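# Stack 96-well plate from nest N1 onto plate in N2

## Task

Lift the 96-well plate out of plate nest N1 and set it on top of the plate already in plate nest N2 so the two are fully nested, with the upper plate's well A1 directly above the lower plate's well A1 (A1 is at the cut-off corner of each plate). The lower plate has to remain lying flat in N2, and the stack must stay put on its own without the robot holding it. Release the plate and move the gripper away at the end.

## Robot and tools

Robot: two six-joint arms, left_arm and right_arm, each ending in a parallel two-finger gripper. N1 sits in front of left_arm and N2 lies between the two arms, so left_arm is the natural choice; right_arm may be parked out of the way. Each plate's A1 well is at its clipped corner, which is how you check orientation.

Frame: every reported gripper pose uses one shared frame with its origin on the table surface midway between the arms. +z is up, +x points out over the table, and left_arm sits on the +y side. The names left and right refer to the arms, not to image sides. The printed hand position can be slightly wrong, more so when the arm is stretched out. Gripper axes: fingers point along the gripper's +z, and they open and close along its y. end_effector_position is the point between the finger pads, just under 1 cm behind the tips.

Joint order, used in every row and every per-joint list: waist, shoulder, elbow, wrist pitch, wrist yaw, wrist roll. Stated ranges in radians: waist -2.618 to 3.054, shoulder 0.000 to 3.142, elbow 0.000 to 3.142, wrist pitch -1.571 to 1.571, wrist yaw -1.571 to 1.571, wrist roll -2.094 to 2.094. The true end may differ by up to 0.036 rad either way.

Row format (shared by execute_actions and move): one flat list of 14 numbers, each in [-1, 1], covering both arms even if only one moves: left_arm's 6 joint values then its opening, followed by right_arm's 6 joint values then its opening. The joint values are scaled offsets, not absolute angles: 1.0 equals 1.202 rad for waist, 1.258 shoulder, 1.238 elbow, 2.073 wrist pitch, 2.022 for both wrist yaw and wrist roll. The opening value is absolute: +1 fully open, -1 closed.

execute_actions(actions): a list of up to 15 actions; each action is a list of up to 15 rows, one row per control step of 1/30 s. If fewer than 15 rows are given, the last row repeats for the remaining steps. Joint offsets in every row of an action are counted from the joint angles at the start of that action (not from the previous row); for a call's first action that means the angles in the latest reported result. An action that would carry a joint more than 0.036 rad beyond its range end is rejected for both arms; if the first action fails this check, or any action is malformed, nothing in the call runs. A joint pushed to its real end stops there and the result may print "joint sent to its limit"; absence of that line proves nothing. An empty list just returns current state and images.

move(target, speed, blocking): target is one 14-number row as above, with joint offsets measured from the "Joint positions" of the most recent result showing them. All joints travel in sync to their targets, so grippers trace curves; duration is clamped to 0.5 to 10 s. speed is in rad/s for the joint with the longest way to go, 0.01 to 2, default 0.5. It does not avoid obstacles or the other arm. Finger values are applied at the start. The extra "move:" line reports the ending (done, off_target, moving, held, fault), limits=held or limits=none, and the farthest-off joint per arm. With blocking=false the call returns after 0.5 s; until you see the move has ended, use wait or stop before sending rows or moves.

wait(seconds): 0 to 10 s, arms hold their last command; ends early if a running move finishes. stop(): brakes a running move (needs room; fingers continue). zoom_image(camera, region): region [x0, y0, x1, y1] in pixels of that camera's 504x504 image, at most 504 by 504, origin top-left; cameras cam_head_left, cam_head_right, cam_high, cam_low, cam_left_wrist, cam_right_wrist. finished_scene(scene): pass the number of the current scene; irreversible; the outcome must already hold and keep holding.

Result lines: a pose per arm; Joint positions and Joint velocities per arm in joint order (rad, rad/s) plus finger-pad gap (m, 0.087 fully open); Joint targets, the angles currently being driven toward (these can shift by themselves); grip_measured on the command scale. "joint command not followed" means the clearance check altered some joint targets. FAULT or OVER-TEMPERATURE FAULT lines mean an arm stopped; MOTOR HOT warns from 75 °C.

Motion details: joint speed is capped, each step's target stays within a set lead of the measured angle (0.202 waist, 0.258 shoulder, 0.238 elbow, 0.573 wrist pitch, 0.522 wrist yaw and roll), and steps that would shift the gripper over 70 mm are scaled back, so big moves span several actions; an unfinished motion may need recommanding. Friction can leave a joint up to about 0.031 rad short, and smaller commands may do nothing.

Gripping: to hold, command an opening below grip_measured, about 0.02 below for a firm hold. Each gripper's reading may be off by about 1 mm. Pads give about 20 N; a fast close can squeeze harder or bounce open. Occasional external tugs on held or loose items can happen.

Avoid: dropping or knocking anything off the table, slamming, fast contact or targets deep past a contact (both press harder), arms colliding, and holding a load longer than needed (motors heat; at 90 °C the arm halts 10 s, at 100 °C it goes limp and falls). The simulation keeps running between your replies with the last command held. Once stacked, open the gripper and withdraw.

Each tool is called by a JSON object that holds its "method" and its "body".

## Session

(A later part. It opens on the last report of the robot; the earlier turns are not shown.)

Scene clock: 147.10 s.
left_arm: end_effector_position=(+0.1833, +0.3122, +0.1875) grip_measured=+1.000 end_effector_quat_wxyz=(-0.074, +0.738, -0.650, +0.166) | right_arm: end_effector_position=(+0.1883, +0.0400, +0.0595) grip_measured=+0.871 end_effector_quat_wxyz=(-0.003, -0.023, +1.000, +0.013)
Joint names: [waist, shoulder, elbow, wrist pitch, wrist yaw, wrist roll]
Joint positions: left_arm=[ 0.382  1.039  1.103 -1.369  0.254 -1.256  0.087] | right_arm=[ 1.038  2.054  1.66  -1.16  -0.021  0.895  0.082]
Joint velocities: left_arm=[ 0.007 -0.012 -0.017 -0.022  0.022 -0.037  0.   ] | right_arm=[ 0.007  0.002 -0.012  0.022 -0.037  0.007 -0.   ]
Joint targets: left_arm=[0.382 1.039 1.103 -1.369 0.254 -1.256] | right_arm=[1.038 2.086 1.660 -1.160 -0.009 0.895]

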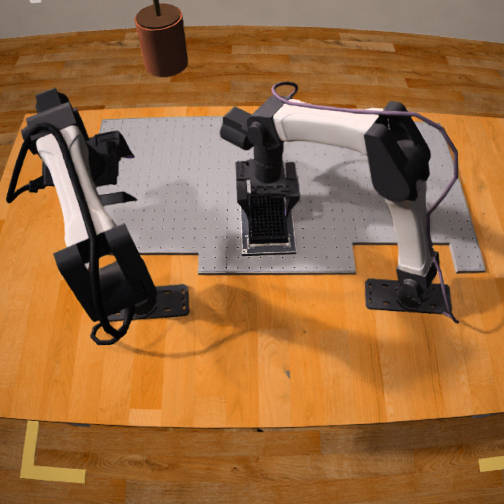

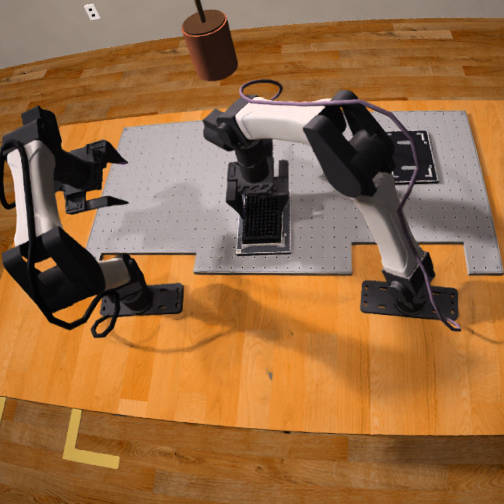

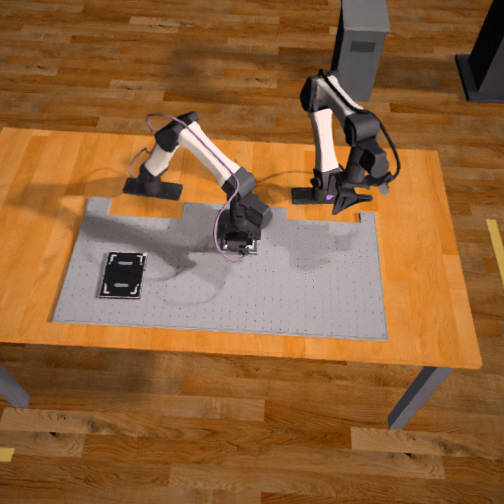

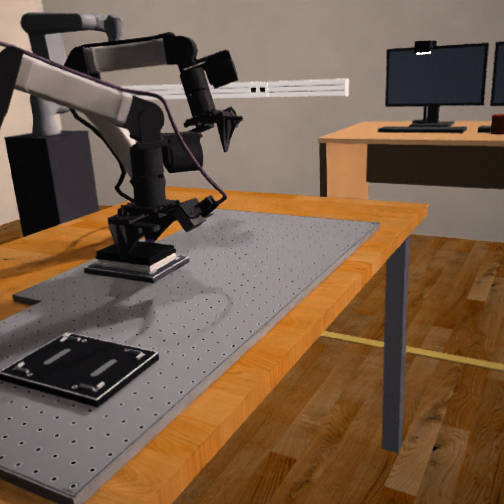

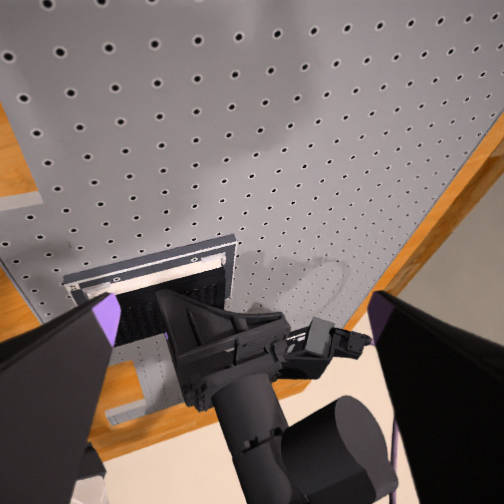

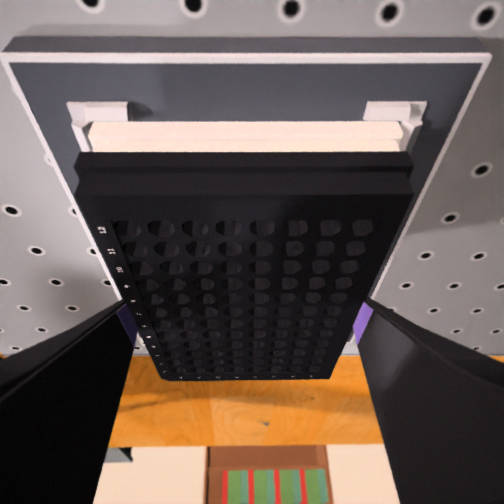

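Lower now, and looks nested. Releasing.

{"method": "execute_actions", "body": {"actions": [[[0,0,0,0,0,0,1,0,0.01,0,0,0,0,0.84],[0,0,0,0,0,0,1,0,0,0,0,0,0,0.84],[0,0,0,0,0,0,1,0,0,0,0,0,0,0.85],[0,0,0,0,0,0,1,0,0,0,0,0,0,0.86],[0,0,0,0,0,0,1,0,0,0,0,0,0,0.87],[0,0,0,0,0,0,1,0,0,0,0,0,0,0.88],[0,0,0,0,0,0,1,0,0,0,0,0,0,0.9],[0,0,0,0,0,0,1,0,0,0,0,0,0,0.93],[0,0,0,0,0,0,1,0,0,0,0,0,0,0.96],[0,0,0,0,0,0,1,0,0,0,0,0,0,1]]]}}

{"method": "zoom_image", "body": {"camera": "cam_right_wrist", "region": [50,70,170,190]}}

{"method": "zoom_image", "body": {"camera": "cam_right_wrist", "region": [320,70,440,190]}}

{"method": "zoom_image", "body": {"camera": "cam_low", "region": [85,240,160,285]}}

{"method": "zoom_image", "body": {"camera": "cam_head_left", "region": [235,200,305,260]}}

Scene clock: 154.83 s.
left_arm: end_effector_position=(+0.1833, +0.3122, +0.1875) grip_measured=+1.000 end_effector_quat_wxyz=(-0.074, +0.738, -0.650, +0.166) | right_arm: end_effector_position=(+0.1883, +0.0400, +0.0595) grip_measured=+1.000 end_effector_quat_wxyz=(-0.003, -0.023, +1.000, +0.013)
Joint names: [waist, shoulder, elbow, wrist pitch, wrist yaw, wrist roll]
Joint positions: left_arm=[ 0.382  1.039  1.103 -1.369  0.254 -1.256  0.087] | right_arm=[ 1.038  2.054  1.66  -1.16  -0.021  0.895  0.087]
Joint velocities: left_arm=[-0.007 -0.007 -0.012  0.007 -0.051 -0.037  0.   ] | right_arm=[-0.007  0.007 -0.012  0.022  0.037 -0.081  0.   ]
Joint targets: left_arm=[0.382 1.039 1.103 -1.369 0.254 -1.256] | right_arm=[1.038 2.054 1.660 -1.160 -0.021 0.895]

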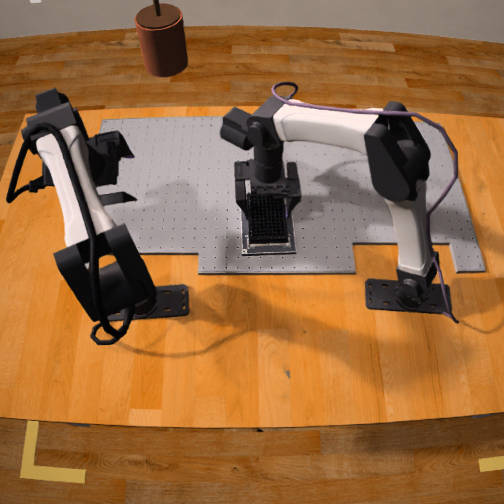

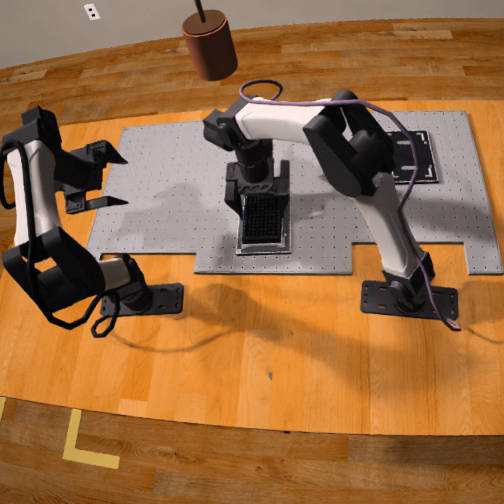

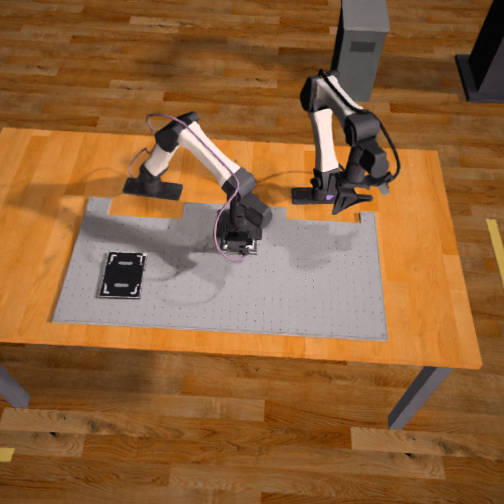

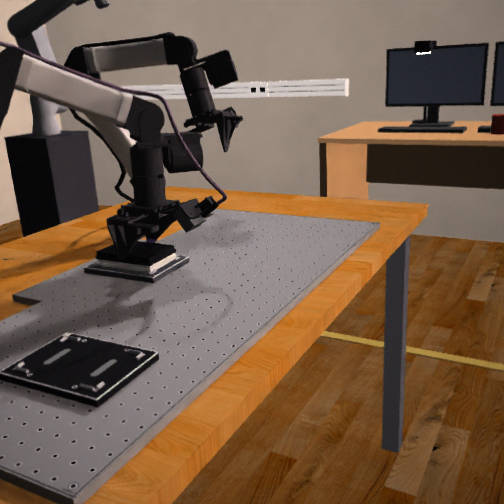

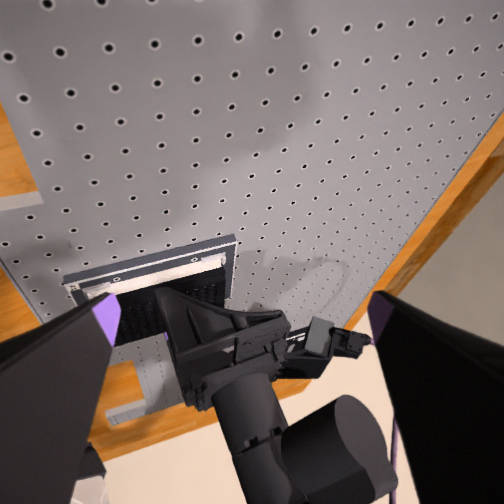

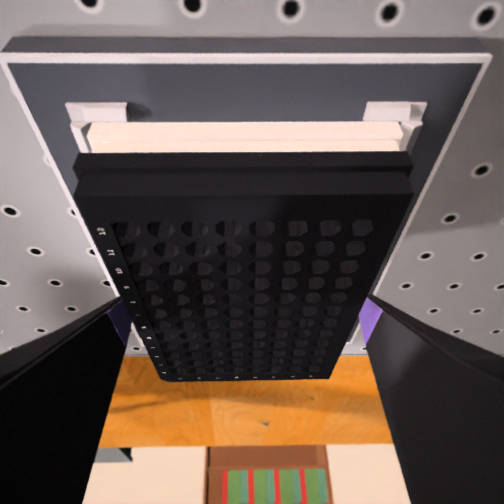

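Region (50, 70, 170, 190) of cam_right_wrist's 504x504 image, scaled by 4.200, with more detail than that image has.

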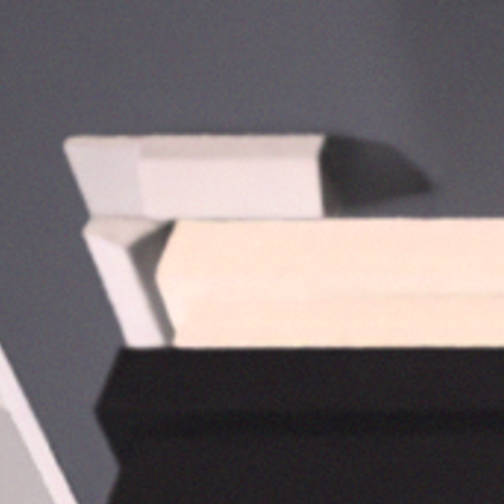

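Region (320, 70, 440, 190) of cam_right_wrist's 504x504 image, scaled by 4.200, with more detail than that image has.

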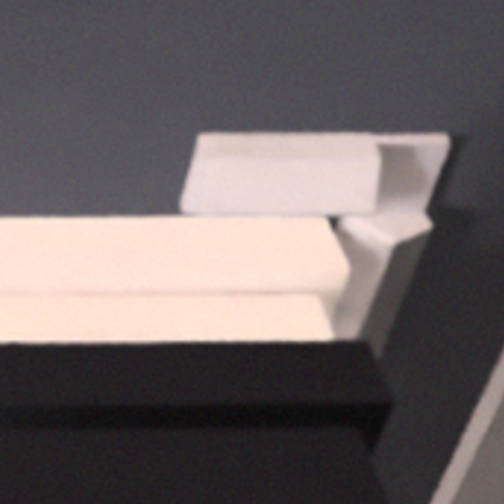

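Region (85, 240, 160, 285) of cam_low's 504x504 image, scaled by 6.720, with more detail than that image has; it fills the top 302 rows of this view, and the rest is white.

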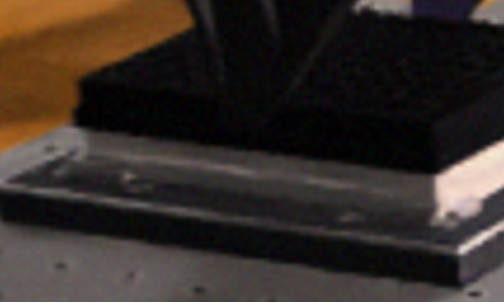

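Region (235, 200, 305, 260) of cam_head_left's 504x504 image, scaled by 7.200, with more detail than that image has; it fills the top 432 rows of this view, and the rest is white.

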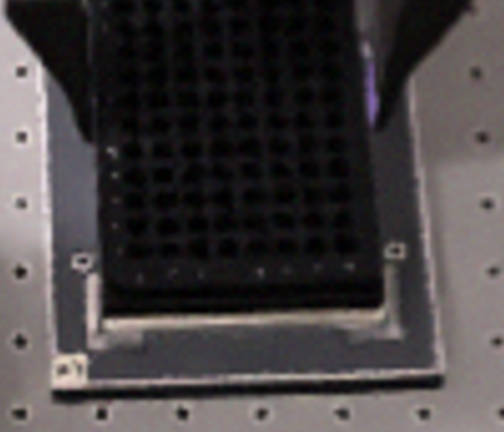

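{"method": "move", "body": {"target": [0,0,0,0,0,0,1,0,-0.07,0,0,0,0,1], "speed": 0.2}}

{"method": "move", "body": {"target": [0,0,0,0,0,0,1,-0.4,-0.3,0,0,0,0,1], "speed": 0.6}}

{"method": "zoom_image", "body": {"camera": "cam_low", "region": [80,220,195,290]}}

{"method": "zoom_image", "body": {"camera": "cam_left_wrist", "region": [50,220,250,360]}}

{"method": "zoom_image", "body": {"camera": "cam_head_left", "region": [225,170,315,260]}}

Scene clock: 160.00 s.
left_arm: end_effector_position=(+0.1833, +0.3122, +0.1875) grip_measured=+1.000 end_effector_quat_wxyz=(-0.074, +0.738, -0.650, +0.166) | right_arm: end_effector_position=(+0.1901, +0.0425, +0.0861) grip_measured=+1.000 end_effector_quat_wxyz=(+0.020, -0.024, +0.999, +0.043)
Joint names: [waist, shoulder, elbow, wrist pitch, wrist yaw, wrist roll]
Joint positions: left_arm=[ 0.382  1.039  1.103 -1.369  0.254 -1.256  0.087] | right_arm=[ 1.038  1.978  1.66  -1.16  -0.021  0.895  0.087]
Joint velocities: left_arm=[-0.002  0.002 -0.007 -0.007 -0.037 -0.11   0.   ] | right_arm=[ 0.007 -0.017 -0.002 -0.022  0.037 -0.007  0.   ]
Joint targets: left_arm=[0.382 1.039 1.103 -1.369 0.254 -1.256] | right_arm=[1.038 1.966 1.660 -1.160 -0.021 0.895]
move: done; limits=none; left_arm: farthest joint: the waist, 0.000 radians from its target (0.000 radians at the start); right_arm: farthest joint: the shoulder, 0.012 radians from its target (0.088 radians at the start)

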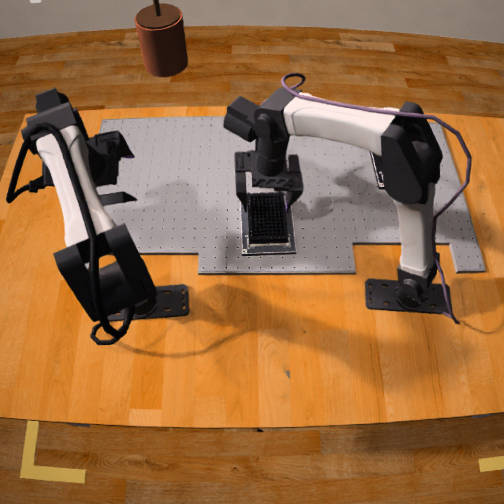

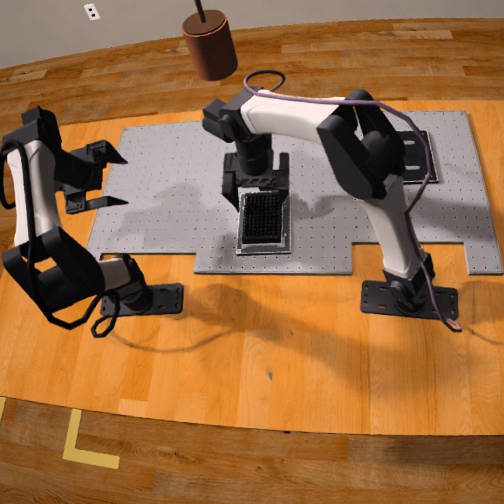

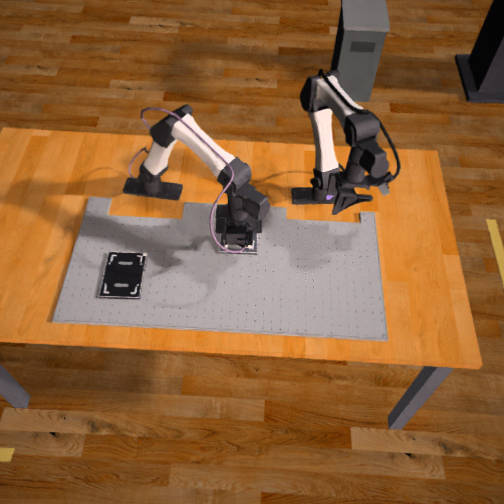

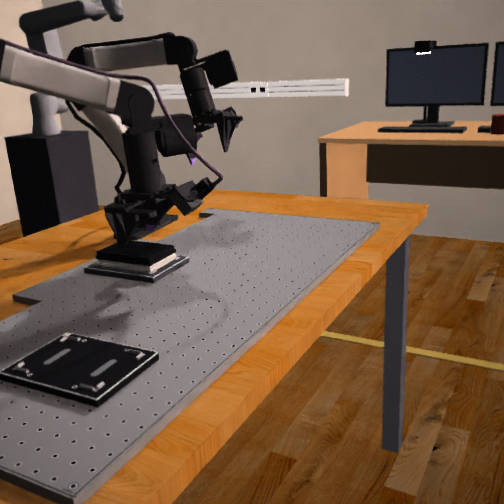

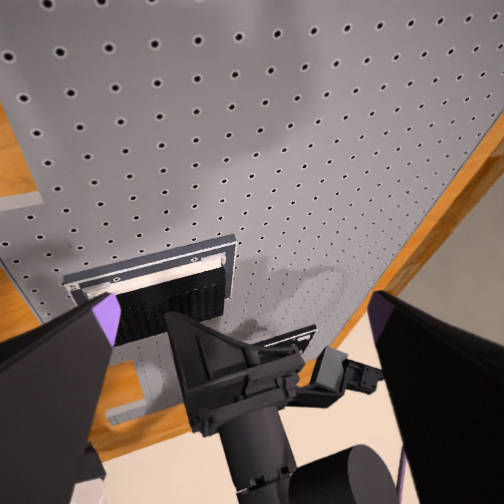

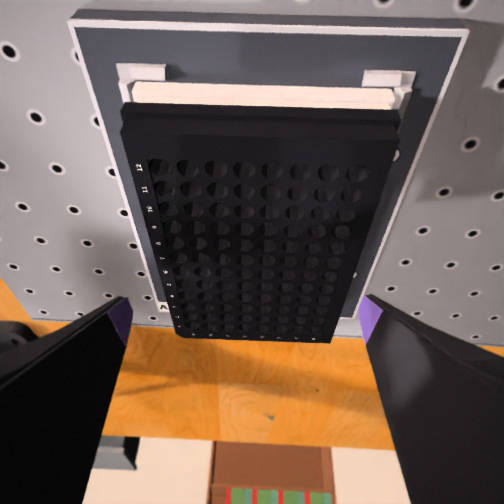

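Scene clock: 161.23 s.
left_arm: end_effector_position=(+0.1833, +0.3122, +0.1875) grip_measured=+1.000 end_effector_quat_wxyz=(-0.074, +0.738, -0.650, +0.166) | right_arm: end_effector_position=(+0.3043, -0.0867, +0.2159) grip_measured=+1.000 end_effector_quat_wxyz=(+0.172, +0.205, +0.951, +0.153)
Joint names: [waist, shoulder, elbow, wrist pitch, wrist yaw, wrist roll]
Joint positions: left_arm=[ 0.382  1.039  1.103 -1.369  0.254 -1.256  0.087] | right_arm=[ 0.562  1.607  1.66  -1.16  -0.022  0.895  0.087]
Joint velocities: left_arm=[-0.012  0.017  0.002  0.037 -0.066  0.051  0.   ] | right_arm=[-0.012 -0.022  0.002  0.007 -0.007 -0.066  0.   ]
Joint targets: left_arm=[0.382 1.039 1.103 -1.369 0.254 -1.256] | right_arm=[0.557 1.601 1.660 -1.160 -0.021 0.895]
move: done; limits=none; left_arm: farthest joint: the waist, 0.000 radians from its target (0.000 radians at the start); right_arm: farthest joint: the shoulder, 0.007 radians from its target (0.378 radians at the start)

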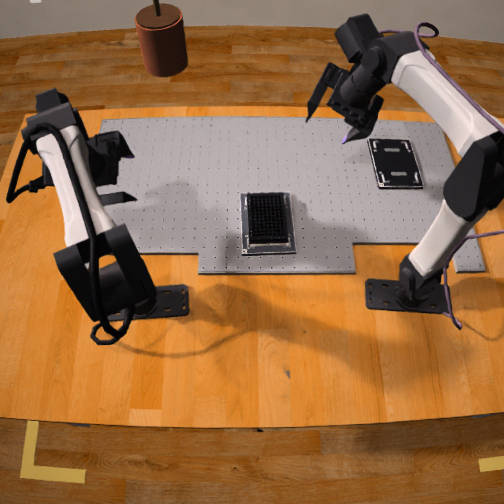

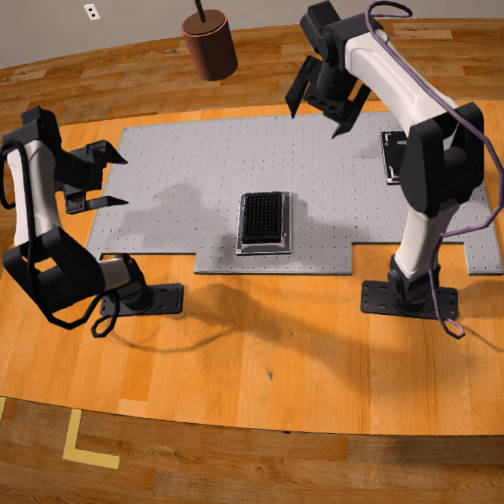

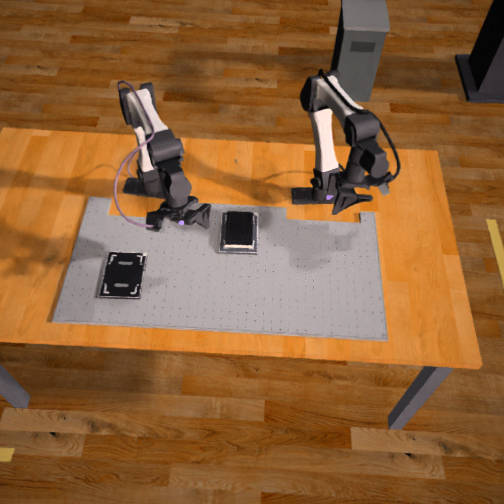

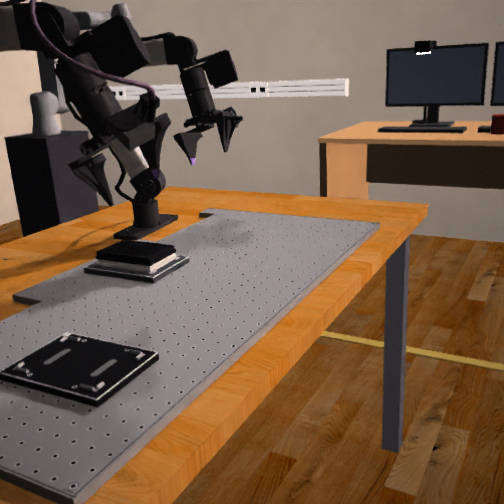

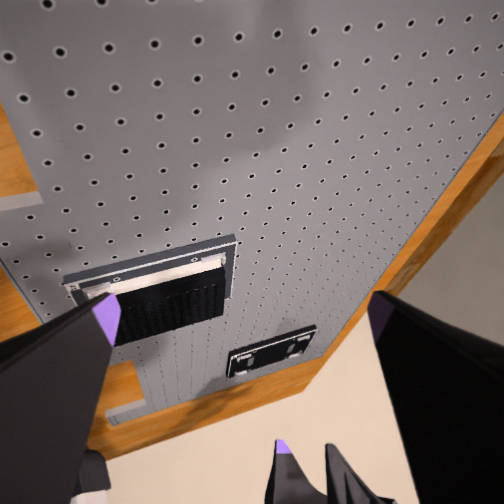

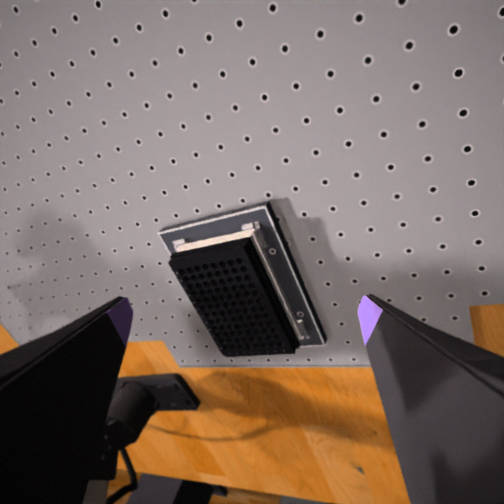

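Region (80, 220, 195, 290) of cam_low's 504x504 image, scaled by 4.383, with more detail than that image has; it fills the top 307 rows of this view, and the rest is white.

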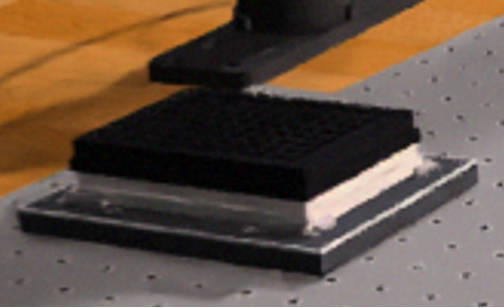

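Region (50, 220, 250, 360) of cam_left_wrist's 504x504 image, scaled by 2.520, with more detail than that image has; it fills the top 353 rows of this view, and the rest is white.

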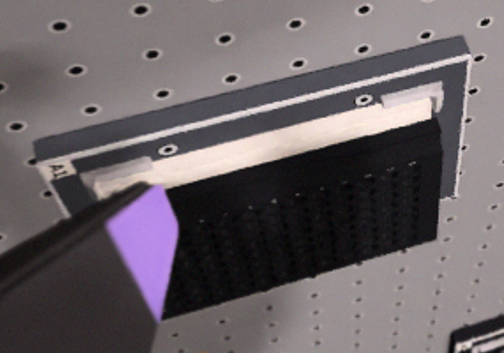

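Region (225, 170, 315, 260) of cam_head_left's 504x504 image, scaled by 5.600, with more detail than that image has.

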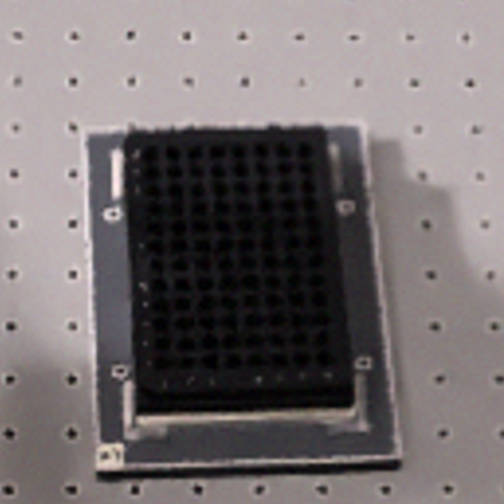

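{"method": "finished_scene", "body": {"scene": 2}}

The scene is finished: the task was done.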